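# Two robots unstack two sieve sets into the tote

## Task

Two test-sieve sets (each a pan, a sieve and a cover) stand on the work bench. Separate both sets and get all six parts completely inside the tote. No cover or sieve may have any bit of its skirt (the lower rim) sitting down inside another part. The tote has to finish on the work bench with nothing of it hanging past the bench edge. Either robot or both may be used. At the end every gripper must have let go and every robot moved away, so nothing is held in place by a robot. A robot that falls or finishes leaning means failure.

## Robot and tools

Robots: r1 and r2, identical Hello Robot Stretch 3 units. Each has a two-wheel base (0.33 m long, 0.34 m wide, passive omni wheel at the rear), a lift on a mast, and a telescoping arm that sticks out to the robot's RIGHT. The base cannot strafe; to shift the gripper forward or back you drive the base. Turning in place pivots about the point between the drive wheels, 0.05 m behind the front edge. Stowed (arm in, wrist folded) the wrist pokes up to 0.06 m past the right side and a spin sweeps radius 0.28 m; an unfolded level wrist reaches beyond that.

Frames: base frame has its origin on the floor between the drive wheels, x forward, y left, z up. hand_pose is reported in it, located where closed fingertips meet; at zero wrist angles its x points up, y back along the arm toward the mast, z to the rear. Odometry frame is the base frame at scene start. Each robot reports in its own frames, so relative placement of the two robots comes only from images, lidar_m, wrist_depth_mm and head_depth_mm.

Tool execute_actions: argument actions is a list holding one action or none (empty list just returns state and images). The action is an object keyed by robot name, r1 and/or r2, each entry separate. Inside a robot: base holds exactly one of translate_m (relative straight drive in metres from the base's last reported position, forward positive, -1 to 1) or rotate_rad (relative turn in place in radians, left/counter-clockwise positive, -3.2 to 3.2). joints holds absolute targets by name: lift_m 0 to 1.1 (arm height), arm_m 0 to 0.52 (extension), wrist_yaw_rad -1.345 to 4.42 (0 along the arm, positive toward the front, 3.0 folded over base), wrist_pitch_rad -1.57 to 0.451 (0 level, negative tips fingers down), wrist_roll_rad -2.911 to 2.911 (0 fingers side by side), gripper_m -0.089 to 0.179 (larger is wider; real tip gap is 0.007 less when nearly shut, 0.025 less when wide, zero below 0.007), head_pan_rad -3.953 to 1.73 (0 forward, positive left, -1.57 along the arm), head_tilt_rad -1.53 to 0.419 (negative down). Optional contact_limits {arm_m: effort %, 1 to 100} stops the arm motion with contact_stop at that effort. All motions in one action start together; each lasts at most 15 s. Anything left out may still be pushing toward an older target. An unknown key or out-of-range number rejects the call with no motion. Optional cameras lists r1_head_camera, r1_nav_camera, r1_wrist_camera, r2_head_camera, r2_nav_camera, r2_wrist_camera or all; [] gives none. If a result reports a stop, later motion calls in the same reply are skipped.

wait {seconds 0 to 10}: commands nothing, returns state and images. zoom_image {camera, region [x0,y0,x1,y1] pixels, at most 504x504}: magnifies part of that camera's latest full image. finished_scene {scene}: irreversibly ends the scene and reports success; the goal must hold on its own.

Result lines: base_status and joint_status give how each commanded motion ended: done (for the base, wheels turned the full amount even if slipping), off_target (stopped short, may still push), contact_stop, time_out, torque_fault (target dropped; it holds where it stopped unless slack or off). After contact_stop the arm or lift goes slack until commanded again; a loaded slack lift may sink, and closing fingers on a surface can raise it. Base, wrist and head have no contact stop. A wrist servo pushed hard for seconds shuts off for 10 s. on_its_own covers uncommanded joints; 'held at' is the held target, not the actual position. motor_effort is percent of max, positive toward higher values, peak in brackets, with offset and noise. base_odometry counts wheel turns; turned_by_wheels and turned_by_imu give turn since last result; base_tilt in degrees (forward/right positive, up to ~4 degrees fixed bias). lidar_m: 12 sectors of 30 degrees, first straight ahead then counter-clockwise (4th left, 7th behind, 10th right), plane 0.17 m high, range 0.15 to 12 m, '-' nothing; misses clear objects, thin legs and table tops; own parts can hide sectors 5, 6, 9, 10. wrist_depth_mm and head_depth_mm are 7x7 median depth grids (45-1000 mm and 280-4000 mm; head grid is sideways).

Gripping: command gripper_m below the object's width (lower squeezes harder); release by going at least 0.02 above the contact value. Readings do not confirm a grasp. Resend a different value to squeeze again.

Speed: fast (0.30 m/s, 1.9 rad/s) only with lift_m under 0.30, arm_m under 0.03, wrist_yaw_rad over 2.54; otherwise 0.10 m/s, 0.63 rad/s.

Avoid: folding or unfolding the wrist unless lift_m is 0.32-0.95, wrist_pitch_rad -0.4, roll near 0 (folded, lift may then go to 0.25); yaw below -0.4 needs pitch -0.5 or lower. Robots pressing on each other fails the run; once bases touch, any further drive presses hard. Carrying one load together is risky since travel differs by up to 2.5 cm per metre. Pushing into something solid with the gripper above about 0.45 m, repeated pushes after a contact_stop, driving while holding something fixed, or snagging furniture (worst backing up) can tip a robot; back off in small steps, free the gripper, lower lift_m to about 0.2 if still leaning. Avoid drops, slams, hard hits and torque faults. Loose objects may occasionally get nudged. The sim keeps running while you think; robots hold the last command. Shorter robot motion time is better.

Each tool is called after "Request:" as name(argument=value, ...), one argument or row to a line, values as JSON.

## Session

Request:
execute_actions(
  actions=[],
)

Scene clock: 0.00 s.
r1.base_odometry: x=+0.000 y=+0.000 heading=+0.000 (m, m, rad; r1's odometry frame)
r1.turned_by_wheels: +0.000 (rad since the last result)
r1.turned_by_imu: +0.000 (rad since the last result)
r1.base_tilt: forward=-1.5 right=-0.4 (deg)
r1.lidar_m: 0.77 0.79 1.03 2.41 3.17 4.13 4.02 1.40 2.37 4.07 1.18 0.82
r1.head_depth_mm: 728 731 731 737 738 742 743 / 722 726 727 730 733 736 738 / 716 718 724 726 731 730 734 / 712 714 719 722 725 728 730 / 709 710 714 719 716 722 726 / 704 708 708 711 714 718 721 / 700 701 703 707 710 713 717
r1.base_status: not commanded
r1.joint_positions: lift_m=+0.512 arm_m=-0.002 wrist_yaw_rad=+3.126 wrist_pitch_rad=-0.451 wrist_roll_rad=+0.004 gripper_m=+0.037 head_pan_rad=+0.000 head_tilt_rad=+0.009
r1.joint_status: not commanded
r1.motor_effort: left_wheel=+0 right_wheel=+0 lift_m=+27 arm_m=+0 wrist_yaw_rad=+0 wrist_pitch_rad=+7 wrist_roll_rad=+0 gripper_m=+0 head_pan_rad=+1 head_tilt_rad=+1 (%)
r1.hand_pose: x=-0.0177 y=+0.0771 z=+0.5173 quat_wxyz=(+0.164, +0.691, +0.153, +0.687) (m; r1's base frame)
r1.wrist_depth_mm: - - - - - - 879 / - - - - - - 903 / - - - - - - 916 / - - - - - - 927 / - 989 970 938 934 876 850 / 824 839 806 782 - 762 746 / 712 706 689 674 658 651 645
r2.base_odometry: x=+0.000 y=+0.000 heading=+0.000 (m, m, rad; r2's odometry frame)
r2.turned_by_wheels: +0.000 (rad since the last result)
r2.turned_by_imu: +0.000 (rad since the last result)
r2.base_tilt: forward=+0.9 right=+1.2 (deg)
r2.lidar_m: 1.10 1.10 1.26 2.14 3.66 4.20 3.65 0.93 1.08 5.14 2.31 1.30
r2.head_depth_mm: 1202 1217 1222 1229 1246 1262 1270 / 1161 1168 1174 1190 1197 1204 1218 / 1119 1124 1133 1147 1157 1165 1173 / 1081 1085 1097 1104 1118 1118 1134 / 1044 1052 1055 1067 1073 1087 1097 / 1003 1019 1023 1036 1038 1047 1055 / 977 989 990 997 1007 1010 1018
r2.base_status: not commanded
r2.joint_positions: lift_m=+0.424 arm_m=+0.001 wrist_yaw_rad=+2.989 wrist_pitch_rad=-0.611 wrist_roll_rad=+0.017 gripper_m=+0.037 head_pan_rad=-0.012 head_tilt_rad=-0.001
r2.joint_status: not commanded
r2.motor_effort: left_wheel=+0 right_wheel=+0 lift_m=+42 arm_m=+0 wrist_yaw_rad=+1 wrist_pitch_rad=+4 wrist_roll_rad=+1 gripper_m=+0 head_pan_rad=+0 head_tilt_rad=+2 (%)
r2.hand_pose: x=+0.0086 y=+0.0474 z=+0.3960 quat_wxyz=(+0.265, +0.694, +0.159, +0.650) (m; r2's base frame)
r2.wrist_depth_mm: - - - - - - 897 / - - - - - - 955 / 925 939 992 958 - - 965 / 763 793 814 811 826 812 830 / 654 668 - 684 701 693 702 / 569 574 - 600 604 596 608 / 507 - - - 512 523 532
pictures: r1_head_camera (sideways: a quarter turn clockwise sets it upright), r1_nav_camera (sideways: a quarter turn counterclockwise sets it upright), r1_wrist_camera, r2_head_camera (sideways: a quarter turn clockwise sets it upright), r2_nav_camera (sideways: a quarter turn counterclockwise sets it upright), r2_wrist_camera
Images, in order (width x height): r1_head_camera 896x504, r1_nav_camera 672x504, r1_wrist_camera 644x364, r2_head_camera 896x504, r2_nav_camera 672x504, r2_wrist_camera 644x364.

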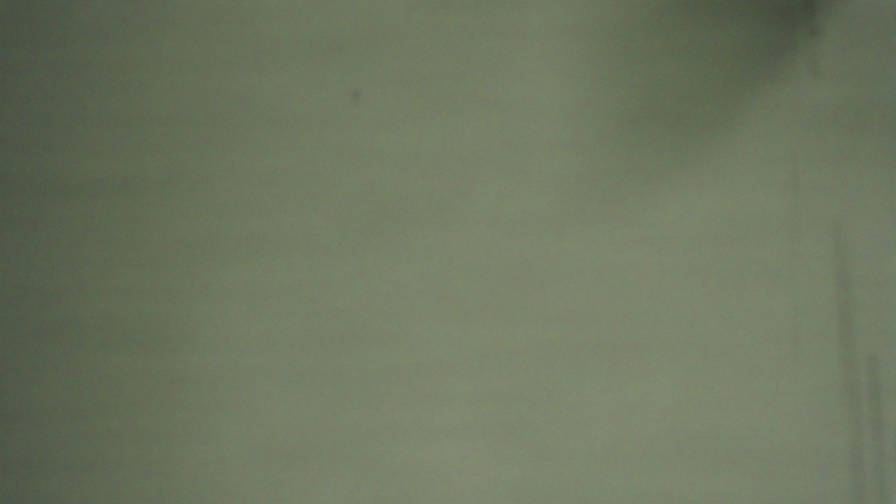

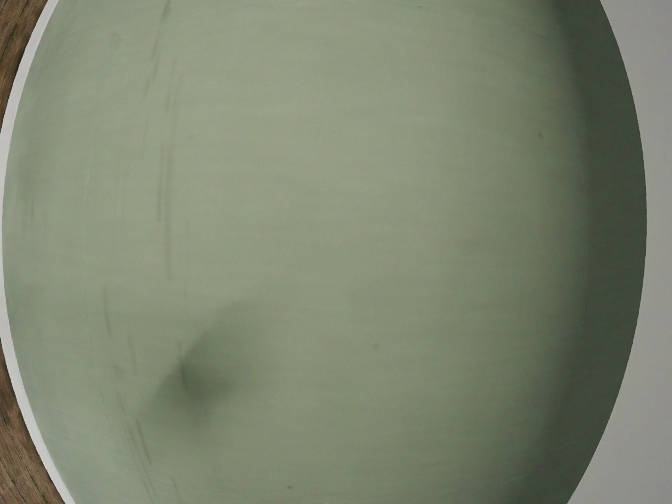

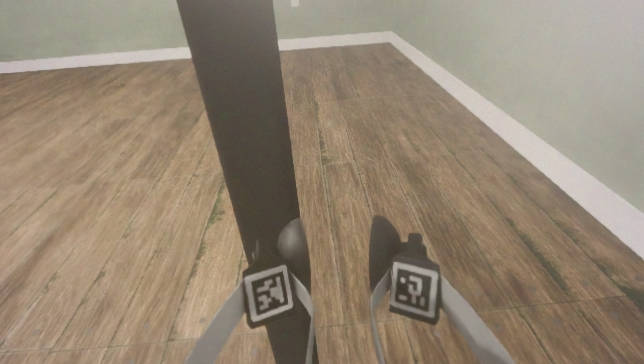

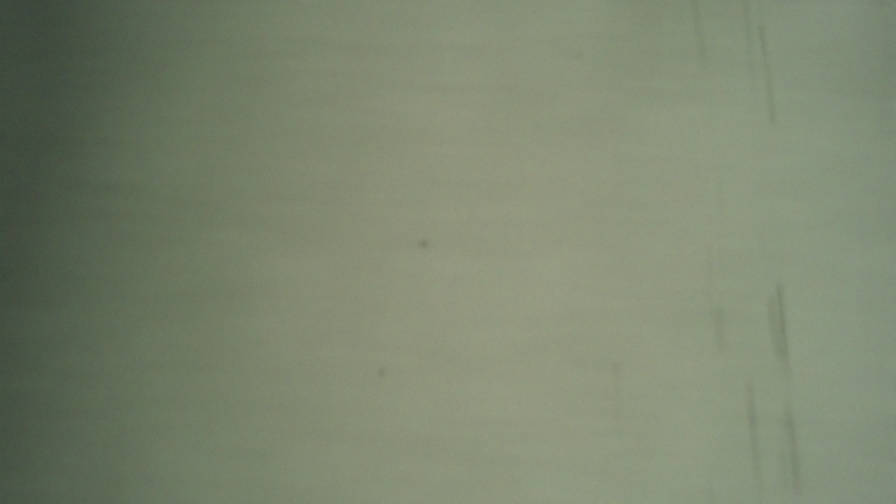

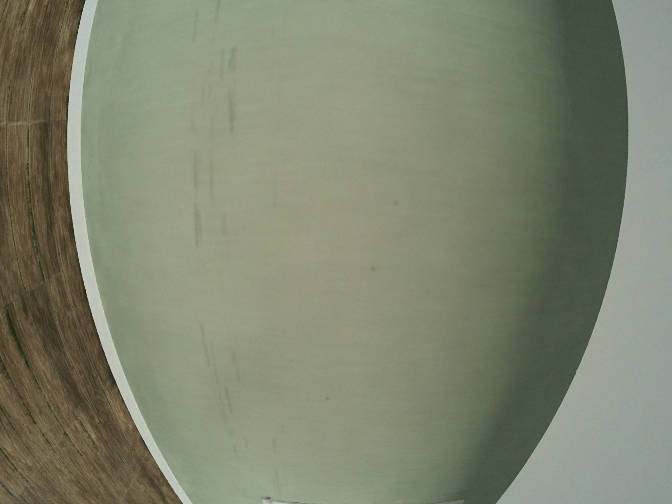

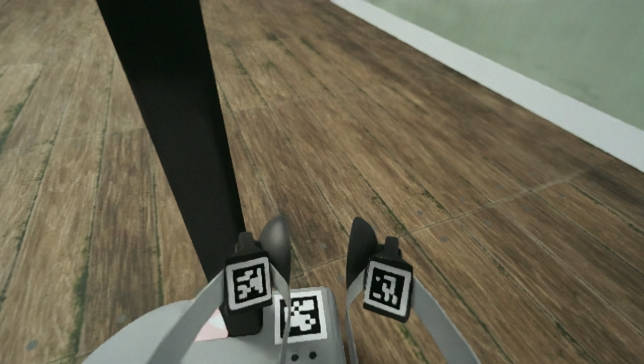

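Bench is behind-right of each. Look there while stowing.

Request:
execute_actions(
  actions=[
    {"r1":{"joints":{"head_pan_rad":-2.35,"head_tilt_rad":-0.3,"lift_m":0.27,"wrist_pitch_rad":-0.4,"wrist_yaw_rad":3.0}},"r2":{"joints":{"head_pan_rad":-2.2,"head_tilt_rad":-0.4,"lift_m":0.27,"wrist_pitch_rad":-0.4}}},
  ],
  cameras=["r1_head_camera","r2_head_camera","r1_nav_camera","r2_nav_camera"],
)

Scene clock: 8.43 s.
r1.base_odometry: x=+0.000 y=+0.000 heading=+0.000 (m, m, rad; r1's odometry frame)
r1.turned_by_wheels: +0.000 (rad since the last result)
r1.turned_by_imu: +0.001 (rad since the last result)
r1.base_tilt: forward=-1.5 right=-0.5 (deg)
r1.lidar_m: 0.77 0.79 1.03 2.42 3.17 4.13 4.01 1.39 2.37 4.11 1.18 0.82
r1.head_depth_mm: 3702 3835 - 1644 2119 1792 1535 / - - - 1665 2468 1930 1532 / - - - 1801 2506 1916 1533 / - - - 1932 2579 1932 1534 / - - - 2870 2609 1960 1541 / - - - 3234 2505 1936 1546 / - - - 3721 2603 1944 1549
r1.base_status: not commanded
r1.joint_positions: lift_m=+0.270 arm_m=-0.002 wrist_yaw_rad=+3.002 wrist_pitch_rad=-0.422 wrist_roll_rad=+0.004 gripper_m=+0.037 head_pan_rad=-2.343 head_tilt_rad=-0.296
r1.joint_status: all done
r1.motor_effort: left_wheel=+1(0) right_wheel=+0(0) lift_m=+20(24) arm_m=+1(1) wrist_yaw_rad=-1(2) wrist_pitch_rad=+11(13) wrist_roll_rad=+0(0) gripper_m=+0(0) head_pan_rad=-3(34) head_tilt_rad=-2(20) (%)
r1.hand_pose: x=+0.0099 y=+0.0787 z=+0.2820 quat_wxyz=(+0.197, +0.701, +0.099, +0.678) (m; r1's base frame)
r1.wrist_depth_mm: - - - - - - 779 / - - - - - - 768 / - - - - 961 928 780 / 819 810 778 765 745 708 691 / 666 644 - 612 609 573 564 / 539 530 - - - 490 475 / 461 - - - 427 417 408
r2.base_odometry: x=+0.000 y=+0.000 heading=+0.000 (m, m, rad; r2's odometry frame)
r2.turned_by_wheels: +0.000 (rad since the last result)
r2.turned_by_imu: -0.001 (rad since the last result)
r2.base_tilt: forward=+1.0 right=+1.1 (deg)
r2.lidar_m: 1.10 1.10 1.26 2.14 3.68 4.18 3.63 0.93 1.08 5.11 2.31 1.29
r2.head_depth_mm: 3219 3421 3631 1369 1073 1689 1284 / 3451 3643 3923 1345 2024 1671 1308 / 3710 3892 - 1294 2096 1663 1342 / - - 3430 1393 2175 1556 1341 / - - - 1610 2166 1613 1330 / - - - 2631 1976 1639 1325 / - - - 2729 2047 1630 1318
r2.base_status: not commanded
r2.joint_positions: lift_m=+0.270 arm_m=+0.001 wrist_yaw_rad=+2.989 wrist_pitch_rad=-0.421 wrist_roll_rad=+0.017 gripper_m=+0.037 head_pan_rad=-2.193 head_tilt_rad=-0.395
r2.joint_status: all done
r2.motor_effort: left_wheel=+0(0) right_wheel=+0(0) lift_m=+37(39) arm_m=+0(0) wrist_yaw_rad=+1(0) wrist_pitch_rad=+6(6) wrist_roll_rad=+1(1) gripper_m=+0(0) head_pan_rad=-4(37) head_tilt_rad=-3(26) (%)
r2.hand_pose: x=+0.0128 y=+0.0750 z=+0.2821 quat_wxyz=(+0.201, +0.706, +0.093, +0.672) (m; r2's base frame)
r2.wrist_depth_mm: - - - - - - 917 / - - - - - - 908 / - - - - - - 920 / 726 757 781 788 825 813 844 / 589 598 - 611 626 627 637 / 477 501 - 519 535 521 524 / 441 - - - 432 439 443
pictures: r1_head_camera (sideways: a quarter turn clockwise sets it upright), r1_nav_camera (sideways: a quarter turn counterclockwise sets it upright), r2_head_camera (sideways: a quarter turn clockwise sets it upright), r2_nav_camera (sideways: a quarter turn counterclockwise sets it upright)
Images, in order (width x height): r1_head_camera 896x504, r1_nav_camera 672x504, r2_head_camera 896x504, r2_nav_camera 672x504.

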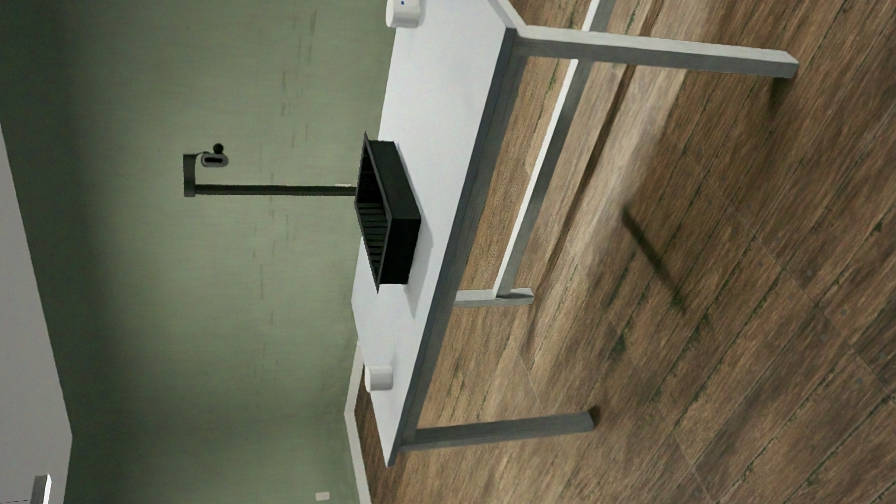

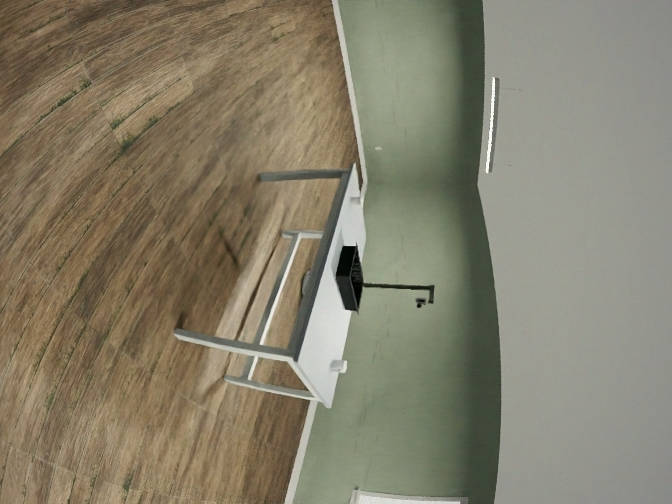

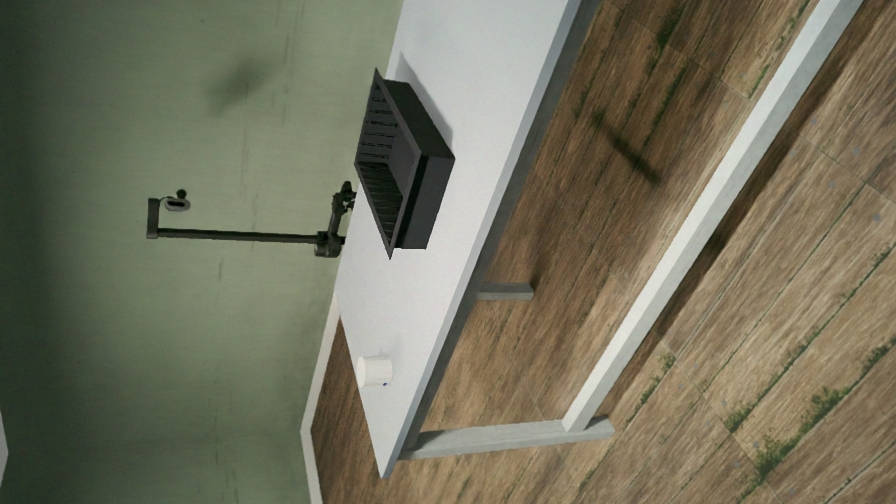

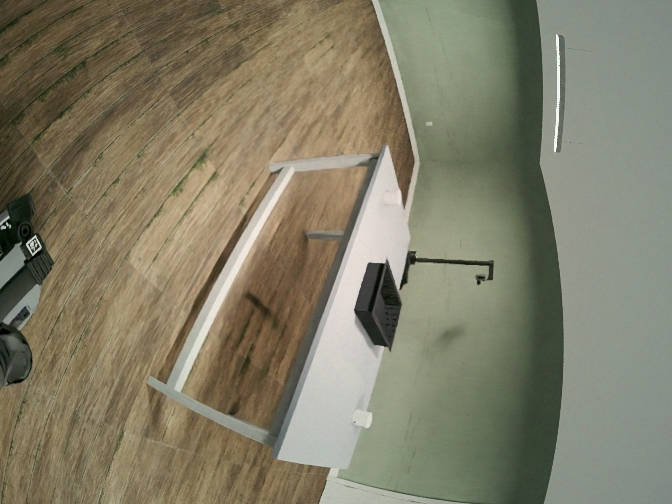

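Request:
execute_actions(
  actions=[
    {"r1":{"base":{"rotate_rad":-2.055},"joints":{"head_pan_rad":-1.57,"head_tilt_rad":-0.75}},"r2":{"base":{"rotate_rad":-1.76},"joints":{"head_pan_rad":-1.57,"head_tilt_rad":-0.75}}},
  ],
  cameras=[],
)

Request:
execute_actions(
  actions=[
    {"r1":{"base":{"translate_m":1.0}},"r2":{"base":{"translate_m":1.0}}},
  ],
  cameras=[],
)

Request:
execute_actions(
  actions=[
    {"r1":{"base":{"translate_m":1.0}},"r2":{"base":{"translate_m":0.448}}},
  ],
  cameras=[],
)

Request:
execute_actions(
  actions=[
    {"r1":{"base":{"translate_m":0.154}},"r2":{"base":{"rotate_rad":0.48},"joints":{"lift_m":0.92}}},
  ],
  cameras=[],
)

Request:
execute_actions(
  actions=[
    {"r1":{"base":{"rotate_rad":0.50},"joints":{"lift_m":0.92}},"r2":{"joints":{"wrist_yaw_rad":0,"gripper_m":0.14}}},
  ],
  cameras=["r1_head_camera","r2_head_camera"],
)

Scene clock: 51.63 s.
r1.base_odometry: x=+0.000 y=+0.000 heading=-2.055 (m, m, rad; r1's odometry frame)
r1.turned_by_wheels: -2.055 (rad since the last result)
r1.turned_by_imu: -1.983 (rad since the last result)
r1.base_tilt: forward=-1.3 right=-0.3 (deg)
r1.lidar_m: 2.37 2.73 1.08 0.80 0.78 0.80 1.12 3.08 3.22 4.13 4.03 1.40
r1.head_depth_mm: 3588 2831 2215 1809 1526 1316 1163 / - 2850 2213 1813 1534 1330 1170 / - 2896 2211 1822 1536 1328 1169 / 3790 2870 2209 1820 1542 1329 1170 / 3709 2867 2219 1824 1526 1332 1170 / 3559 2879 2245 1831 1540 1331 1174 / 3470 2913 2233 1819 1546 1328 1174
r1.base_status: done
r1.joint_positions: lift_m=+0.270 arm_m=-0.002 wrist_yaw_rad=+3.001 wrist_pitch_rad=-0.422 wrist_roll_rad=+0.004 gripper_m=+0.037 head_pan_rad=-1.576 head_tilt_rad=-0.741
r1.joint_status: all done
r1.motor_effort: left_wheel=+3(14) right_wheel=-4(12) lift_m=+20(20) arm_m=-1(1) wrist_yaw_rad=-1(1) wrist_pitch_rad=+10(10) wrist_roll_rad=+0(0) gripper_m=+0(0) head_pan_rad=+3(36) head_tilt_rad=-4(24) (%)
r1.hand_pose: x=+0.0100 y=+0.0787 z=+0.2820 quat_wxyz=(+0.197, +0.701, +0.099, +0.678) (m; r1's base frame)
r1.wrist_depth_mm: 586 - 775 908 - - - / 598 670 852 973 - - - / 653 711 874 973 970 944 900 / 678 741 790 767 730 719 701 / 655 638 - 613 606 575 556 / 540 534 - - - 492 473 / 459 - - - 427 418 408
r2.base_odometry: x=+0.000 y=+0.000 heading=-1.760 (m, m, rad; r2's odometry frame)
r2.turned_by_wheels: -1.760 (rad since the last result)
r2.turned_by_imu: -1.748 (rad since the last result)
r2.base_tilt: forward=+1.0 right=+1.1 (deg)
r2.lidar_m: 1.47 3.26 1.44 1.12 1.11 1.18 1.73 3.65 3.93 3.72 0.93 1.01
r2.head_depth_mm: 3996 3319 2397 1877 1539 1311 1138 / 3746 3281 2393 1898 1547 1314 1136 / 3626 3287 2351 1869 1537 1307 1132 / 3459 3207 2349 1854 1523 1295 1125 / 3271 3191 2339 1852 1519 1297 1126 / 3145 3127 2327 1817 1513 1286 1122 / 3030 3149 2193 1725 1435 1278 1113
r2.base_status: done
r2.joint_positions: lift_m=+0.270 arm_m=+0.001 wrist_yaw_rad=+2.989 wrist_pitch_rad=-0.421 wrist_roll_rad=+0.017 gripper_m=+0.037 head_pan_rad=-1.576 head_tilt_rad=-0.742
r2.joint_status: all done
r2.motor_effort: left_wheel=+2(13) right_wheel=-2(6) lift_m=+36(36) arm_m=+0(0) wrist_yaw_rad=+1(1) wrist_pitch_rad=+6(6) wrist_roll_rad=+1(1) gripper_m=+0(0) head_pan_rad=+2(35) head_tilt_rad=-4(26) (%)
r2.hand_pose: x=+0.0128 y=+0.0750 z=+0.2821 quat_wxyz=(+0.201, +0.706, +0.093, +0.672) (m; r2's base frame)
r2.wrist_depth_mm: 806 - - - - - - / 848 - - - - - - / 866 949 - - - - - / 730 744 779 784 815 816 827 / 593 592 - 616 632 637 654 / 490 502 - 527 533 514 521 / 439 - - - 429 439 444
pictures: none
No camera images: the call's "cameras" was empty. Leave "cameras" out to get every camera's image.

Scene clock: 56.67 s.
r1.base_odometry: x=-0.465 y=-0.885 heading=-2.055 (m, m, rad; r1's odometry frame)
r1.turned_by_wheels: +0.000 (rad since the last result)
r1.turned_by_imu: +0.004 (rad since the last result)
r1.base_tilt: forward=-1.4 right=-0.4 (deg)
r1.lidar_m: 1.37 4.52 1.74 1.29 1.27 1.31 1.82 3.97 4.13 0.83 1.43 1.50
r1.head_depth_mm: - 2841 2220 1815 1537 1321 1165 / 3798 2865 2209 1818 1533 1324 1168 / 3650 2869 2202 1816 1530 1326 1160 / 3513 2838 2219 1814 1530 1331 1172 / 3383 2885 2027 1683 1444 1326 1172 / 3217 2930 949 1794 1535 1342 1175 / 3061 1198 922 1730 1536 1333 1171
r1.base_status: done
r1.joint_positions: lift_m=+0.270 arm_m=-0.002 wrist_yaw_rad=+3.001 wrist_pitch_rad=-0.422 wrist_roll_rad=+0.004 gripper_m=+0.037 head_pan_rad=-1.576 head_tilt_rad=-0.741
r1.joint_status: not commanded
r1.motor_effort: left_wheel=+3(13) right_wheel=-4(7) lift_m=+19(20) arm_m=-1(0) wrist_yaw_rad=-1(1) wrist_pitch_rad=+10(10) wrist_roll_rad=+0(0) gripper_m=+1(0) head_pan_rad=+3(3) head_tilt_rad=-3(3) (%)
r1.hand_pose: x=+0.0101 y=+0.0787 z=+0.2821 quat_wxyz=(+0.197, +0.701, +0.099, +0.678) (m; r1's base frame)
r1.wrist_depth_mm: 929 - - - - - - / - - - - - - - / - - - - 963 942 902 / 836 827 792 761 732 721 700 / 656 643 - 607 608 578 563 / 538 528 - - - 478 472 / 456 - - - 422 424 412
r2.base_odometry: x=-0.188 y=-0.982 heading=-1.760 (m, m, rad; r2's odometry frame)
r2.turned_by_wheels: +0.000 (rad since the last result)
r2.turned_by_imu: +0.001 (rad since the last result)
r2.base_tilt: forward=+1.0 right=+1.2 (deg)
r2.lidar_m: 4.29 4.21 1.99 1.55 1.53 1.63 2.40 4.55 0.68 0.53 0.52 0.56
r2.head_depth_mm: 3485 3325 978 1720 1474 1318 1143 / 3330 1339 974 843 1542 1305 1136 / 3182 1213 968 810 1527 1275 1133 / 2999 3157 890 776 1526 1243 1125 / 2906 3116 908 751 1487 1236 1125 / 2771 2970 936 745 1438 1284 1123 / 2693 2913 879 742 1407 1282 1115
r2.base_status: done
r2.joint_positions: lift_m=+0.270 arm_m=+0.001 wrist_yaw_rad=+2.989 wrist_pitch_rad=-0.421 wrist_roll_rad=+0.017 gripper_m=+0.037 head_pan_rad=-1.576 head_tilt_rad=-0.742
r2.joint_status: not commanded
r2.motor_effort: left_wheel=+2(9) right_wheel=-2(6) lift_m=+37(37) arm_m=+0(0) wrist_yaw_rad=+0(0) wrist_pitch_rad=+6(6) wrist_roll_rad=+1(1) gripper_m=+0(0) head_pan_rad=+2(2) head_tilt_rad=-4(4) (%)
r2.hand_pose: x=+0.0128 y=+0.0751 z=+0.2822 quat_wxyz=(+0.201, +0.706, +0.093, +0.672) (m; r2's base frame)
r2.wrist_depth_mm: - - - - - - - / - - - - - - - / - - - - - - - / 755 735 771 795 807 818 839 / 589 595 - 608 631 632 631 / 487 491 - 525 525 518 520 / 428 - - - 432 437 439
pictures: none
No camera images: the call's "cameras" was empty. Leave "cameras" out to get every camera's image.

Scene clock: 61.70 s.
r1.base_odometry: x=-0.930 y=-1.770 heading=-2.055 (m, m, rad; r1's odometry frame)
r1.turned_by_wheels: +0.000 (rad since the last result)
r1.turned_by_imu: +0.004 (rad since the last result)
r1.base_tilt: forward=-1.7 right=-0.4 (deg)
r1.lidar_m: 4.07 3.95 2.41 1.79 1.76 1.81 2.53 1.19 1.20 0.98 0.96 0.39
r1.head_depth_mm: 3511 1165 807 742 671 1329 1163 / 3412 1171 880 740 642 1327 1166 / 3139 1040 908 727 629 1302 1175 / 3109 1721 847 748 630 579 1174 / 2885 2876 888 747 630 556 1177 / 2779 2900 918 748 631 546 1153 / 2647 2798 921 752 633 546 1113
r1.base_status: done
r1.joint_positions: lift_m=+0.270 arm_m=-0.002 wrist_yaw_rad=+3.001 wrist_pitch_rad=-0.422 wrist_roll_rad=+0.004 gripper_m=+0.037 head_pan_rad=-1.576 head_tilt_rad=-0.741
r1.joint_status: not commanded
r1.motor_effort: left_wheel=+2(11) right_wheel=-3(8) lift_m=+20(20) arm_m=-1(0) wrist_yaw_rad=+0(1) wrist_pitch_rad=+10(10) wrist_roll_rad=+0(0) gripper_m=+0(1) head_pan_rad=+3(3) head_tilt_rad=-4(4) (%)
r1.hand_pose: x=+0.0101 y=+0.0787 z=+0.2821 quat_wxyz=(+0.197, +0.701, +0.099, +0.678) (m; r1's base frame)
r1.wrist_depth_mm: - - - - - - - / - - - - - - - / - - - - 973 936 916 / 860 817 788 763 752 716 696 / 660 634 - 610 613 590 563 / 529 531 - - - 478 477 / 454 - - - 424 419 410
r2.base_odometry: x=-0.272 y=-1.422 heading=-1.760 (m, m, rad; r2's odometry frame)
r2.turned_by_wheels: +0.000 (rad since the last result)
r2.turned_by_imu: +0.000 (rad since the last result)
r2.base_tilt: forward=+0.9 right=+1.2 (deg)
r2.lidar_m: 3.86 3.80 2.23 1.74 1.72 1.83 2.69 0.97 0.44 0.34 0.33 0.35
r2.head_depth_mm: 3308 3332 939 761 1438 1251 1141 / 3038 3110 934 765 662 1250 1134 / 2973 3203 925 760 641 1301 1132 / 2847 3077 955 754 621 1269 1088 / 2776 2991 950 749 620 1217 1086 / 2641 2897 948 746 598 560 1084 / 2524 2779 934 742 613 536 848
r2.base_status: done
r2.joint_positions: lift_m=+0.270 arm_m=+0.001 wrist_yaw_rad=+2.989 wrist_pitch_rad=-0.421 wrist_roll_rad=+0.017 gripper_m=+0.037 head_pan_rad=-1.576 head_tilt_rad=-0.742
r2.joint_status: not commanded
r2.motor_effort: left_wheel=+2(9) right_wheel=-2(4) lift_m=+37(37) arm_m=+0(0) wrist_yaw_rad=+0(0) wrist_pitch_rad=+6(6) wrist_roll_rad=+1(1) gripper_m=+0(0) head_pan_rad=+3(2) head_tilt_rad=-4(4) (%)
r2.hand_pose: x=+0.0128 y=+0.0751 z=+0.2822 quat_wxyz=(+0.201, +0.706, +0.093, +0.672) (m; r2's base frame)
r2.wrist_depth_mm: - - - - - - - / - - - - - - - / - - - - - - - / 749 750 759 785 801 817 807 / 586 593 - 626 639 631 642 / 493 501 - 520 527 512 535 / 432 - - - 430 433 444
pictures: none
No camera images: the call's "cameras" was empty. Leave "cameras" out to get every camera's image.

Scene clock: 68.43 s.
r1.base_odometry: x=-1.002 y=-1.907 heading=-2.055 (m, m, rad; r1's odometry frame)
r1.turned_by_wheels: +0.000 (rad since the last result)
r1.turned_by_imu: +0.002 (rad since the last result)
r1.base_tilt: forward=-1.4 right=-0.2 (deg)
r1.lidar_m: 3.93 3.80 2.51 1.83 1.83 1.89 2.64 1.30 1.22 0.91 0.88 0.25
r1.head_depth_mm: 3430 1171 901 723 628 1271 1161 / 3314 1037 833 745 628 565 1158 / 3149 2852 861 746 629 544 1173 / 2955 2850 912 745 630 545 1110 / 2849 2863 917 746 556 546 497 / 2693 2863 918 749 604 545 480 / 2568 2765 922 751 634 547 480
r1.base_status: done
r1.joint_positions: lift_m=+0.270 arm_m=-0.002 wrist_yaw_rad=+3.001 wrist_pitch_rad=-0.422 wrist_roll_rad=+0.004 gripper_m=+0.037 head_pan_rad=-1.576 head_tilt_rad=-0.741
r1.joint_status: not commanded
r1.motor_effort: left_wheel=+2(11) right_wheel=-3(6) lift_m=+20(20) arm_m=-1(1) wrist_yaw_rad=+0(1) wrist_pitch_rad=+10(10) wrist_roll_rad=+0(0) gripper_m=+0(0) head_pan_rad=+3(3) head_tilt_rad=-3(4) (%)
r1.hand_pose: x=+0.0101 y=+0.0787 z=+0.2821 quat_wxyz=(+0.197, +0.701, +0.099, +0.678) (m; r1's base frame)
r1.wrist_depth_mm: - - - - - - - / - - - - - - - / - - - - 959 928 898 / 826 819 770 762 736 716 691 / 653 637 - 601 615 577 567 / 545 530 - - - 489 471 / 455 - - - 421 418 411
r2.base_odometry: x=-0.272 y=-1.422 heading=-1.280 (m, m, rad; r2's odometry frame)
r2.turned_by_wheels: +0.480 (rad since the last result)
r2.turned_by_imu: +0.480 (rad since the last result)
r2.base_tilt: forward=+1.0 right=+1.1 (deg)
r2.lidar_m: 3.79 2.34 1.76 1.71 1.80 2.54 1.14 0.46 0.34 0.33 0.34 3.90
r2.head_depth_mm: 2562 2854 977 780 - - 1101 / 2603 2906 971 764 - 1239 1095 / 2630 2928 965 759 604 - - / 2630 2882 958 755 659 - - / 2638 2938 989 750 661 - 1068 / 2690 2915 2330 1777 633 1214 1120 / 2668 2956 2304 1818 1509 1280 1117
r2.base_status: done
r2.joint_positions: lift_m=+0.920 arm_m=+0.001 wrist_yaw_rad=+2.989 wrist_pitch_rad=-0.420 wrist_roll_rad=+0.017 gripper_m=+0.037 head_pan_rad=-1.576 head_tilt_rad=-0.742
r2.joint_status: all done
r2.motor_effort: left_wheel=-2(8) right_wheel=+1(5) lift_m=+47(50) arm_m=+0(0) wrist_yaw_rad=+0(0) wrist_pitch_rad=+6(6) wrist_roll_rad=+1(1) gripper_m=+0(0) head_pan_rad=+3(3) head_tilt_rad=-4(4) (%)
r2.hand_pose: x=+0.0129 y=+0.0752 z=+0.9320 quat_wxyz=(+0.201, +0.706, +0.093, +0.673) (m; r2's base frame)
r2.wrist_depth_mm: - - - - - - - / - - - - - - - / - - - - - - - / - - - - - - - / - - - - - - - / - - - - - - - / - - - - - - -
pictures: none
No camera images: the call's "cameras" was empty. Leave "cameras" out to get every camera's image.

Scene clock: 72.03 s.
r1.base_odometry: x=-1.002 y=-1.907 heading=-1.555 (m, m, rad; r1's odometry frame)
r1.turned_by_wheels: +0.500 (rad since the last result)
r1.turned_by_imu: +0.485 (rad since the last result)
r1.base_tilt: forward=-1.5 right=-0.5 (deg)
r1.lidar_m: 3.79 2.58 1.86 1.81 1.88 2.55 1.30 1.26 0.92 0.88 0.25 3.97
r1.head_depth_mm: 2615 2857 907 740 626 543 498 / 2578 2753 908 742 540 535 494 / 2630 2816 913 746 615 543 497 / 2605 2797 912 746 630 544 496 / 2598 2774 914 746 630 545 496 / 2616 2769 2089 748 631 546 497 / 2573 2770 2230 1832 1503 569 497
r1.base_status: done
r1.joint_positions: lift_m=+0.578 arm_m=-0.002 wrist_yaw_rad=+3.002 wrist_pitch_rad=-0.420 wrist_roll_rad=+0.004 gripper_m=+0.037 head_pan_rad=-1.576 head_tilt_rad=-0.742
r1.joint_status: lift_m contact_stop (moved +0.308 of +0.650)
r1.on_its_own: lift_m is slack since a contact_stop, until your next command for it (your +0.920 is given up)
r1.motor_effort: left_wheel=-3(10) right_wheel=+7(13) lift_m=+27(58) arm_m=+0(2) wrist_yaw_rad=-1(2) wrist_pitch_rad=+9(10) wrist_roll_rad=+0(0) gripper_m=+0(0) head_pan_rad=+3(3) head_tilt_rad=-4(4) (%)
r1.hand_pose: x=+0.0099 y=+0.0791 z=+0.5905 quat_wxyz=(+0.196, +0.701, +0.099, +0.679) (m; r1's base frame)
r1.wrist_depth_mm: - - - - - - - / - - - - - - - / - - - - - - - / - - - - - - - / - - - - - - 1000 / 977 929 - 883 - 829 831 / 819 787 - 781 736 735 723
r2.base_odometry: x=-0.272 y=-1.422 heading=-1.280 (m, m, rad; r2's odometry frame)
r2.turned_by_wheels: +0.000 (rad since the last result)
r2.turned_by_imu: -0.001 (rad since the last result)
r2.base_tilt: forward=+1.0 right=+1.1 (deg)
r2.lidar_m: 3.79 2.34 1.75 1.71 1.80 2.53 1.13 0.46 0.34 0.33 0.34 3.93
r2.head_depth_mm: 2572 2875 976 778 - - - / 2575 2921 972 786 - - 1075 / 2649 2945 965 782 - - 1094 / 2630 2877 956 778 - 1231 1090 / 2653 2893 985 773 618 731 1059 / 2645 2915 2325 1780 618 1203 1121 / 2668 2947 2282 1819 1503 1282 1113
r2.base_status: not commanded
r2.joint_positions: lift_m=+0.920 arm_m=+0.001 wrist_yaw_rad=+0.002 wrist_pitch_rad=-0.420 wrist_roll_rad=+0.017 gripper_m=+0.140 head_pan_rad=-1.576 head_tilt_rad=-0.742
r2.joint_status: all done
r2.motor_effort: left_wheel=-2(2) right_wheel=+2(2) lift_m=+47(47) arm_m=+0(0) wrist_yaw_rad=-2(4) wrist_pitch_rad=+6(6) wrist_roll_rad=+1(1) gripper_m=+0(82) head_pan_rad=+3(3) head_tilt_rad=-4(4) (%)
r2.hand_pose: x=-0.0210 y=-0.3705 z=+0.9320 quat_wxyz=(+0.686, +0.147, -0.697, -0.148) (m; r2's base frame)
r2.wrist_depth_mm: - - - - - - - / - - - - - - - / - - - 776 798 - 635 / - - 622 572 581 588 540 / - - 438 440 456 466 461 / - - 356 348 282 390 384 / - 322 304 302 295 305 324
pictures: r1_head_camera (sideways: a quarter turn clockwise sets it upright), r2_head_camera (sideways: a quarter turn clockwise sets it upright)
Images, in order (width x height): r1_head_camera 896x504, r2_head_camera 896x504.

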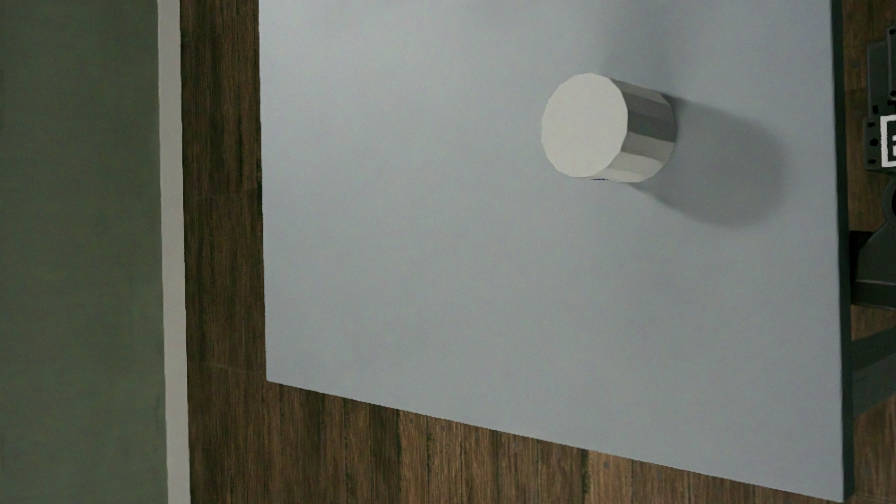

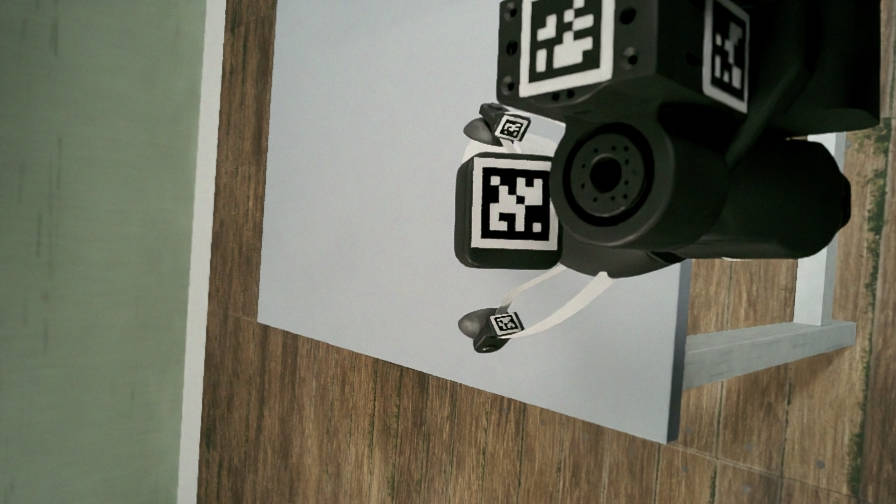

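Request:
execute_actions(
  actions=[
    {"r1":{"joints":{"lift_m":0.54}},"r2":{"joints":{"wrist_pitch_rad":-1.57,"lift_m":1.03,"arm_m":0.30}}},
  ],
  cameras=[],
)

Request:
execute_actions(
  actions=[
    {"r1":{"base":{"rotate_rad":-0.8}}},
  ],
  cameras=["r2_wrist_camera"],
)

Request:
execute_actions(
  actions=[
    {"r1":{"joints":{"lift_m":0.92}}},
  ],
  cameras=[],
)

Scene clock: 85.27 s.
r1.base_odometry: x=-1.002 y=-1.907 heading=-1.555 (m, m, rad; r1's odometry frame)
r1.turned_by_wheels: +0.000 (rad since the last result)
r1.turned_by_imu: +0.001 (rad since the last result)
r1.base_tilt: forward=-1.3 right=-0.5 (deg)
r1.lidar_m: 3.81 2.60 1.86 1.81 1.87 2.56 1.30 1.26 0.91 0.88 0.25 3.96
r1.head_depth_mm: 2629 2849 905 742 626 542 503 / 2604 2813 910 743 540 535 499 / 2620 2789 911 742 616 542 504 / 2628 2813 912 745 628 545 496 / 2609 2779 914 749 629 545 497 / 2609 2766 2106 748 631 546 497 / 2611 2797 2241 1830 1509 568 498
r1.base_status: not commanded
r1.joint_positions: lift_m=+0.540 arm_m=-0.002 wrist_yaw_rad=+3.002 wrist_pitch_rad=-0.420 wrist_roll_rad=+0.004 gripper_m=+0.037 head_pan_rad=-1.576 head_tilt_rad=-0.742
r1.joint_status: all done
r1.motor_effort: left_wheel=-3(3) right_wheel=+5(7) lift_m=+20(27) arm_m=+0(1) wrist_yaw_rad=-1(1) wrist_pitch_rad=+10(9) wrist_roll_rad=+0(0) gripper_m=+0(0) head_pan_rad=+3(3) head_tilt_rad=-4(4) (%)
r1.hand_pose: x=+0.0100 y=+0.0791 z=+0.5526 quat_wxyz=(+0.196, +0.701, +0.099, +0.679) (m; r1's base frame)
r1.wrist_depth_mm: - - - - - - - / - - - - - - - / - - - - - - - / - - - - - - - / - - - - - 966 933 / 901 883 - 843 - 823 785 / 762 756 - 735 712 711 682
r2.base_odometry: x=-0.272 y=-1.422 heading=-1.280 (m, m, rad; r2's odometry frame)
r2.turned_by_wheels: +0.000 (rad since the last result)
r2.turned_by_imu: -0.001 (rad since the last result)
r2.base_tilt: forward=+1.0 right=+1.1 (deg)
r2.lidar_m: 3.79 2.33 1.76 1.71 1.80 2.53 1.14 0.46 0.34 0.33 0.34 3.92
r2.head_depth_mm: - 2949 978 768 630 573 1091 / - 2977 972 764 626 1227 1096 / - - 897 760 610 1219 1087 / 2634 2903 920 752 623 1222 1087 / 2619 2893 988 748 620 728 1058 / 2662 2934 2316 1768 617 1206 1123 / 2690 2961 2288 1822 1512 1275 1118
r2.base_status: not commanded
r2.joint_positions: lift_m=+1.030 arm_m=+0.300 wrist_yaw_rad=+0.000 wrist_pitch_rad=-1.565 wrist_roll_rad=+0.017 gripper_m=+0.140 head_pan_rad=-1.576 head_tilt_rad=-0.742
r2.joint_status: all done
r2.motor_effort: left_wheel=-2(2) right_wheel=+2(2) lift_m=+47(47) arm_m=+4(2) wrist_yaw_rad=+0(2) wrist_pitch_rad=-1(5) wrist_roll_rad=+1(1) gripper_m=+0(0) head_pan_rad=+2(3) head_tilt_rad=-4(3) (%)
r2.hand_pose: x=-0.0216 y=-0.4221 z=+0.9122 quat_wxyz=(+0.497, +0.494, -0.505, -0.503) (m; r2's base frame)
r2.wrist_depth_mm: - - 293 293 296 297 298 / - - 297 303 301 300 302 / - - 304 305 303 309 306 / - 309 309 311 238 311 314 / - - 317 315 317 320 319 / - - 322 320 324 323 325 / - - - 327 - - 335
pictures: none
No camera images: the call's "cameras" was empty. Leave "cameras" out to get every camera's image.

Scene clock: 87.50 s.
r1.base_odometry: x=-1.002 y=-1.907 heading=-2.355 (m, m, rad; r1's odometry frame)
r1.turned_by_wheels: -0.800 (rad since the last result)
r1.turned_by_imu: -0.782 (rad since the last result)
r1.base_tilt: forward=-1.5 right=-0.5 (deg)
r1.lidar_m: 0.26 3.82 3.74 2.09 1.81 1.81 2.08 3.55 1.30 1.03 0.88 0.25
r1.head_depth_mm: - 1176 907 760 1499 1321 1165 / 3849 1179 847 741 671 1318 1180 / 3816 1181 907 742 629 1302 1169 / 3600 1045 907 744 630 566 1188 / 3394 1049 837 746 630 545 1113 / 3107 2889 885 747 630 546 487 / 2939 2904 919 749 630 517 481
r1.base_status: done
r1.joint_positions: lift_m=+0.540 arm_m=-0.002 wrist_yaw_rad=+3.002 wrist_pitch_rad=-0.420 wrist_roll_rad=+0.004 gripper_m=+0.037 head_pan_rad=-1.576 head_tilt_rad=-0.742
r1.joint_status: not commanded
r1.motor_effort: left_wheel=+3(9) right_wheel=-4(8) lift_m=+20(20) arm_m=+1(0) wrist_yaw_rad=-1(1) wrist_pitch_rad=+10(10) wrist_roll_rad=+0(0) gripper_m=+0(0) head_pan_rad=+3(3) head_tilt_rad=-3(3) (%)
r1.hand_pose: x=+0.0100 y=+0.0791 z=+0.5526 quat_wxyz=(+0.196, +0.701, +0.099, +0.679) (m; r1's base frame)
r1.wrist_depth_mm: - - - - - - - / - - - - - - - / - - - - - - - / - - - - - - - / - - - - - 968 934 / 898 874 - 863 - 833 808 / 757 748 - 714 706 690 690
r2.base_odometry: x=-0.272 y=-1.422 heading=-1.280 (m, m, rad; r2's odometry frame)
r2.turned_by_wheels: +0.000 (rad since the last result)
r2.turned_by_imu: +0.000 (rad since the last result)
r2.base_tilt: forward=+1.0 right=+1.2 (deg)
r2.lidar_m: 3.81 2.33 1.76 1.71 1.80 2.54 1.13 0.46 0.34 0.33 0.34 3.94
r2.head_depth_mm: - 2908 976 766 631 572 1099 / - 2954 970 764 628 1228 1092 / - - 897 761 610 1225 1090 / 2638 2894 914 755 621 1217 1088 / 2634 2876 988 749 618 729 1063 / 2663 2939 2308 1768 617 1204 1119 / 2679 2931 2293 1825 1501 1283 1113
r2.base_status: not commanded
r2.joint_positions: lift_m=+1.030 arm_m=+0.300 wrist_yaw_rad=+0.000 wrist_pitch_rad=-1.565 wrist_roll_rad=+0.017 gripper_m=+0.140 head_pan_rad=-1.576 head_tilt_rad=-0.742
r2.joint_status: not commanded
r2.motor_effort: left_wheel=-3(3) right_wheel=+2(2) lift_m=+47(47) arm_m=+4(4) wrist_yaw_rad=+0(0) wrist_pitch_rad=-2(2) wrist_roll_rad=+1(1) gripper_m=+0(1) head_pan_rad=+3(3) head_tilt_rad=-4(5) (%)
r2.hand_pose: x=-0.0216 y=-0.4221 z=+0.9122 quat_wxyz=(+0.497, +0.494, -0.505, -0.503) (m; r2's base frame)
r2.wrist_depth_mm: - - 294 294 294 295 295 / - - 297 297 303 303 301 / - - 304 305 302 305 308 / - 309 309 309 238 316 313 / - - 314 314 315 318 319 / - - 324 322 323 323 327 / - - - 327 - - 333
pictures: r2_wrist_camera
Images, in order (width x height): r2_wrist_camera 644x364.

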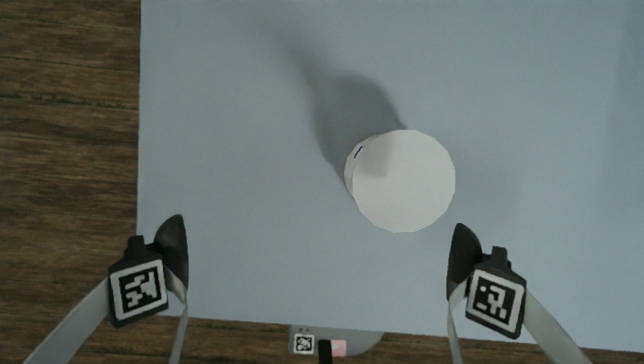

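Scene clock: 91.80 s.
r1.base_odometry: x=-1.002 y=-1.907 heading=-2.355 (m, m, rad; r1's odometry frame)
r1.turned_by_wheels: +0.000 (rad since the last result)
r1.turned_by_imu: +0.001 (rad since the last result)
r1.base_tilt: forward=-1.6 right=-0.5 (deg)
r1.lidar_m: 0.26 3.82 3.73 2.09 1.81 1.81 2.08 3.54 1.30 1.02 0.88 0.25
r1.head_depth_mm: - 1171 909 762 - - 1169 / 3761 1172 844 742 - - 1167 / 3795 1177 908 743 666 - - / 3585 1048 908 745 660 - 1171 / 3442 1048 836 746 667 - 1124 / 3133 2903 883 750 645 552 489 / 2953 2875 921 750 634 516 480
r1.base_status: not commanded
r1.joint_positions: lift_m=+0.920 arm_m=-0.002 wrist_yaw_rad=+3.002 wrist_pitch_rad=-0.420 wrist_roll_rad=+0.004 gripper_m=+0.037 head_pan_rad=-1.576 head_tilt_rad=-0.742
r1.joint_status: all done
r1.motor_effort: left_wheel=+3(3) right_wheel=-4(4) lift_m=+34(36) arm_m=+0(0) wrist_yaw_rad=-1(1) wrist_pitch_rad=+9(9) wrist_roll_rad=+0(0) gripper_m=+0(0) head_pan_rad=+3(3) head_tilt_rad=-3(3) (%)
r1.hand_pose: x=+0.0100 y=+0.0791 z=+0.9320 quat_wxyz=(+0.196, +0.701, +0.099, +0.679) (m; r1's base frame)
r1.wrist_depth_mm: - - - - - - - / - - - - - - - / - - - - - - - / - - - - - - - / - - - - - - - / - - - - - - - / - - - - - - -
r2.base_odometry: x=-0.272 y=-1.422 heading=-1.280 (m, m, rad; r2's odometry frame)
r2.turned_by_wheels: +0.000 (rad since the last result)
r2.turned_by_imu: -0.001 (rad since the last result)
r2.base_tilt: forward=+1.0 right=+1.2 (deg)
r2.lidar_m: 3.80 2.33 1.76 1.71 1.80 2.54 1.13 0.46 0.34 0.33 0.34 3.92
r2.head_depth_mm: - 2925 975 769 632 573 1095 / - 2924 969 762 627 1227 1096 / - - 895 758 608 1227 1091 / 2609 2896 921 755 622 1222 1089 / 2635 2899 986 749 619 729 1062 / 2644 2896 2308 1774 618 1208 1117 / 2656 2964 2292 1817 1504 1282 1116
r2.base_status: not commanded
r2.joint_positions: lift_m=+1.030 arm_m=+0.300 wrist_yaw_rad=+0.000 wrist_pitch_rad=-1.565 wrist_roll_rad=+0.017 gripper_m=+0.140 head_pan_rad=-1.576 head_tilt_rad=-0.742
r2.joint_status: not commanded
r2.motor_effort: left_wheel=-2(3) right_wheel=+2(2) lift_m=+47(47) arm_m=+4(4) wrist_yaw_rad=+1(0) wrist_pitch_rad=-1(1) wrist_roll_rad=+1(1) gripper_m=+0(1) head_pan_rad=+3(3) head_tilt_rad=-4(4) (%)
r2.hand_pose: x=-0.0216 y=-0.4221 z=+0.9122 quat_wxyz=(+0.497, +0.494, -0.505, -0.503) (m; r2's base frame)
r2.wrist_depth_mm: - - 292 293 295 296 296 / - - 299 300 300 300 301 / - - 303 306 304 309 306 / - 312 309 306 239 312 316 / - - 317 317 317 319 321 / - - 321 322 323 324 324 / - - - 330 - - 329
pictures: none
No camera images: the call's "cameras" was empty. Leave "cameras" out to get every camera's image.

Request:
execute_actions(
  actions=[
    {"r1":{"base":{"rotate_rad":0.8},"joints":{"wrist_yaw_rad":0,"gripper_m":0.14}},"r2":{"base":{"translate_m":-0.064},"joints":{"arm_m":0.319,"lift_m":0.985}}},
  ],
  cameras=[],
)

Request:
execute_actions(
  actions=[
    {"r1":{"base":{"translate_m":-0.08},"joints":{"wrist_pitch_rad":-1.57,"lift_m":1.03,"arm_m":0.24}},"r2":{"joints":{"lift_m":0.951}}},
  ],
  cameras=["r1_wrist_camera","r2_wrist_camera"],
)

Scene clock: 102.57 s.
r1.base_odometry: x=-1.002 y=-1.907 heading=-1.555 (m, m, rad; r1's odometry frame)
r1.turned_by_wheels: +0.800 (rad since the last result)
r1.turned_by_imu: +0.782 (rad since the last result)
r1.base_tilt: forward=-1.4 right=-0.4 (deg)
r1.lidar_m: 3.82 2.59 1.86 1.81 1.87 2.54 1.30 1.26 0.92 0.88 0.25 3.98
r1.head_depth_mm: 2633 2810 905 761 - - - / 2630 2849 906 763 - - - / 2639 2816 912 786 - - - / 2597 2777 910 777 630 539 505 / 2592 2813 916 766 629 546 496 / 2555 2797 2111 750 633 546 498 / 2607 2769 2231 1823 1506 569 498
r1.base_status: done
r1.joint_positions: lift_m=+0.920 arm_m=-0.002 wrist_yaw_rad=+0.002 wrist_pitch_rad=-0.420 wrist_roll_rad=+0.004 gripper_m=+0.140 head_pan_rad=-1.576 head_tilt_rad=-0.742
r1.joint_status: all done
r1.motor_effort: left_wheel=-3(8) right_wheel=+3(9) lift_m=+34(34) arm_m=+0(0) wrist_yaw_rad=-1(1) wrist_pitch_rad=+9(9) wrist_roll_rad=+0(0) gripper_m=+0(94) head_pan_rad=+3(3) head_tilt_rad=-4(4) (%)
r1.hand_pose: x=-0.0210 y=-0.3671 z=+0.9320 quat_wxyz=(+0.691, +0.148, -0.692, -0.147) (m; r1's base frame)
r1.wrist_depth_mm: - - - - - - - / - - - - - - - / - - - 739 726 677 548 / - - 603 551 538 520 502 / - - 450 440 433 436 408 / - - 376 365 360 - 347 / - 315 319 315 302 295 295
r2.base_odometry: x=-0.290 y=-1.361 heading=-1.280 (m, m, rad; r2's odometry frame)
r2.turned_by_wheels: +0.000 (rad since the last result)
r2.turned_by_imu: -0.001 (rad since the last result)
r2.base_tilt: forward=+1.0 right=+1.2 (deg)
r2.lidar_m: 3.86 2.34 1.76 1.71 1.80 2.54 1.13 0.45 0.34 0.33 0.35 3.96
r2.head_depth_mm: 2496 - 961 768 632 573 1096 / 2477 - 973 764 627 571 1089 / 2477 - 967 758 623 1223 1089 / 2609 2912 953 752 607 1216 1090 / 2635 2894 950 749 620 1215 1084 / 2664 2937 2213 745 617 698 1075 / 2652 2939 2301 1817 615 1225 1116
r2.base_status: done
r2.joint_positions: lift_m=+0.985 arm_m=+0.319 wrist_yaw_rad=+0.000 wrist_pitch_rad=-1.566 wrist_roll_rad=+0.017 gripper_m=+0.140 head_pan_rad=-1.576 head_tilt_rad=-0.742
r2.joint_status: all done
r2.motor_effort: left_wheel=-3(7) right_wheel=+1(1) lift_m=+36(41) arm_m=+4(5) wrist_yaw_rad=+0(0) wrist_pitch_rad=-1(1) wrist_roll_rad=+1(1) gripper_m=+1(0) head_pan_rad=+3(2) head_tilt_rad=-3(4) (%)
r2.hand_pose: x=-0.0216 y=-0.4409 z=+0.8675 quat_wxyz=(+0.497, +0.494, -0.505, -0.503) (m; r2's base frame)
r2.wrist_depth_mm: 250 249 249 249 253 252 254 / 253 254 257 256 257 257 257 / 259 258 260 260 260 262 264 / 266 264 264 192 265 266 266 / 268 268 271 196 271 270 273 / 273 - 274 276 278 276 278 / 279 279 280 282 285 280 284
pictures: none
No camera images: the call's "cameras" was empty. Leave "cameras" out to get every camera's image.

Scene clock: 105.57 s.
r1.base_odometry: x=-1.003 y=-1.827 heading=-1.555 (m, m, rad; r1's odometry frame)
r1.turned_by_wheels: +0.000 (rad since the last result)
r1.turned_by_imu: +0.000 (rad since the last result)
r1.base_tilt: forward=-1.5 right=-0.4 (deg)
r1.lidar_m: 3.90 2.58 1.86 1.81 1.87 2.54 1.22 1.26 0.92 0.88 0.30 0.32
r1.head_depth_mm: 2575 2704 906 741 626 542 503 / - 2664 910 763 628 543 504 / - - - 744 614 545 505 / 2636 2811 888 744 543 537 506 / 2615 2789 918 765 628 545 498 / 2607 2802 918 750 631 545 498 / 2570 2768 2170 748 633 546 498
r1.base_status: done
r1.joint_positions: lift_m=+1.030 arm_m=+0.240 wrist_yaw_rad=+0.001 wrist_pitch_rad=-1.563 wrist_roll_rad=+0.004 gripper_m=+0.140 head_pan_rad=-1.576 head_tilt_rad=-0.742
r1.joint_status: all done
r1.motor_effort: left_wheel=-3(8) right_wheel=+4(4) lift_m=+33(35) arm_m=+5(6) wrist_yaw_rad=+0(1) wrist_pitch_rad=-3(9) wrist_roll_rad=+0(0) gripper_m=+0(0) head_pan_rad=+3(3) head_tilt_rad=-3(4) (%)
r1.hand_pose: x=-0.0216 y=-0.3626 z=+0.9120 quat_wxyz=(+0.501, +0.497, -0.502, -0.499) (m; r1's base frame)
r1.wrist_depth_mm: 304 300 296 294 293 289 287 / 311 307 303 302 297 294 295 / 317 314 312 307 305 302 300 / - 320 317 297 312 310 308 / - 327 323 247 318 315 314 / - 337 332 330 326 - 322 / - 342 341 337 337 335 331
r2.base_odometry: x=-0.290 y=-1.361 heading=-1.280 (m, m, rad; r2's odometry frame)
r2.turned_by_wheels: +0.000 (rad since the last result)
r2.turned_by_imu: +0.000 (rad since the last result)
r2.base_tilt: forward=+1.0 right=+1.1 (deg)
r2.lidar_m: 3.87 2.34 1.76 1.71 1.80 2.54 1.13 0.45 0.34 0.33 0.35 3.98
r2.head_depth_mm: 2551 - - 743 631 573 1097 / 2553 - 935 764 628 569 1102 / 2586 - 945 759 624 1222 1091 / 2624 2899 976 732 608 1218 1087 / 2631 2879 950 763 620 1212 1084 / 2637 2913 2226 746 616 700 1070 / 2668 2947 2291 1820 614 1228 1116
r2.base_status: not commanded
r2.joint_positions: lift_m=+0.951 arm_m=+0.319 wrist_yaw_rad=+0.000 wrist_pitch_rad=-1.566 wrist_roll_rad=+0.017 gripper_m=+0.140 head_pan_rad=-1.576 head_tilt_rad=-0.742
r2.joint_status: all done
r2.motor_effort: left_wheel=-2(3) right_wheel=+2(2) lift_m=+36(36) arm_m=+4(4) wrist_yaw_rad=+0(0) wrist_pitch_rad=-1(1) wrist_roll_rad=+1(1) gripper_m=+0(0) head_pan_rad=+3(2) head_tilt_rad=-4(4) (%)
r2.hand_pose: x=-0.0216 y=-0.4409 z=+0.8335 quat_wxyz=(+0.497, +0.494, -0.505, -0.503) (m; r2's base frame)
r2.wrist_depth_mm: 216 217 218 218 219 220 221 / 221 220 222 223 223 225 226 / 225 226 227 226 229 228 229 / 229 229 230 158 231 232 232 / 233 232 234 161 236 236 237 / 238 - 240 164 241 242 243 / 241 242 244 246 246 249 247
pictures: r1_wrist_camera, r2_wrist_camera
Images, in order (width x height): r1_wrist_camera 644x364, r2_wrist_camera 644x364.

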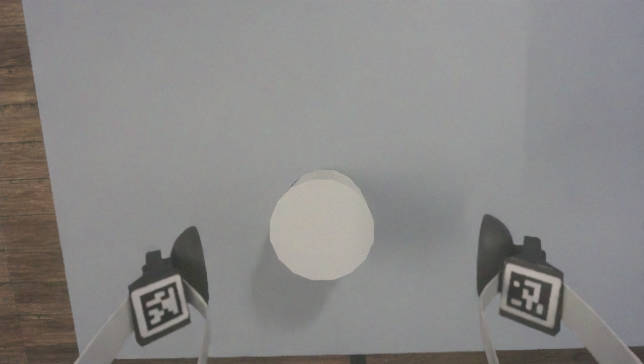

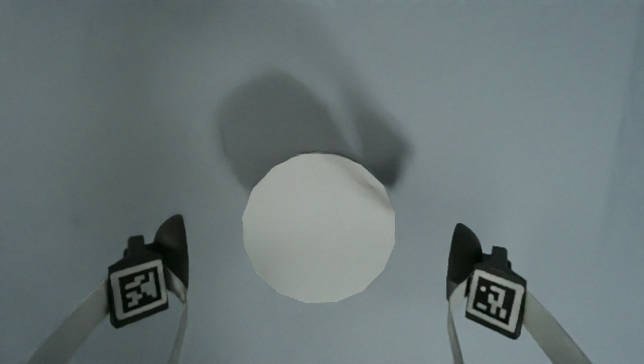

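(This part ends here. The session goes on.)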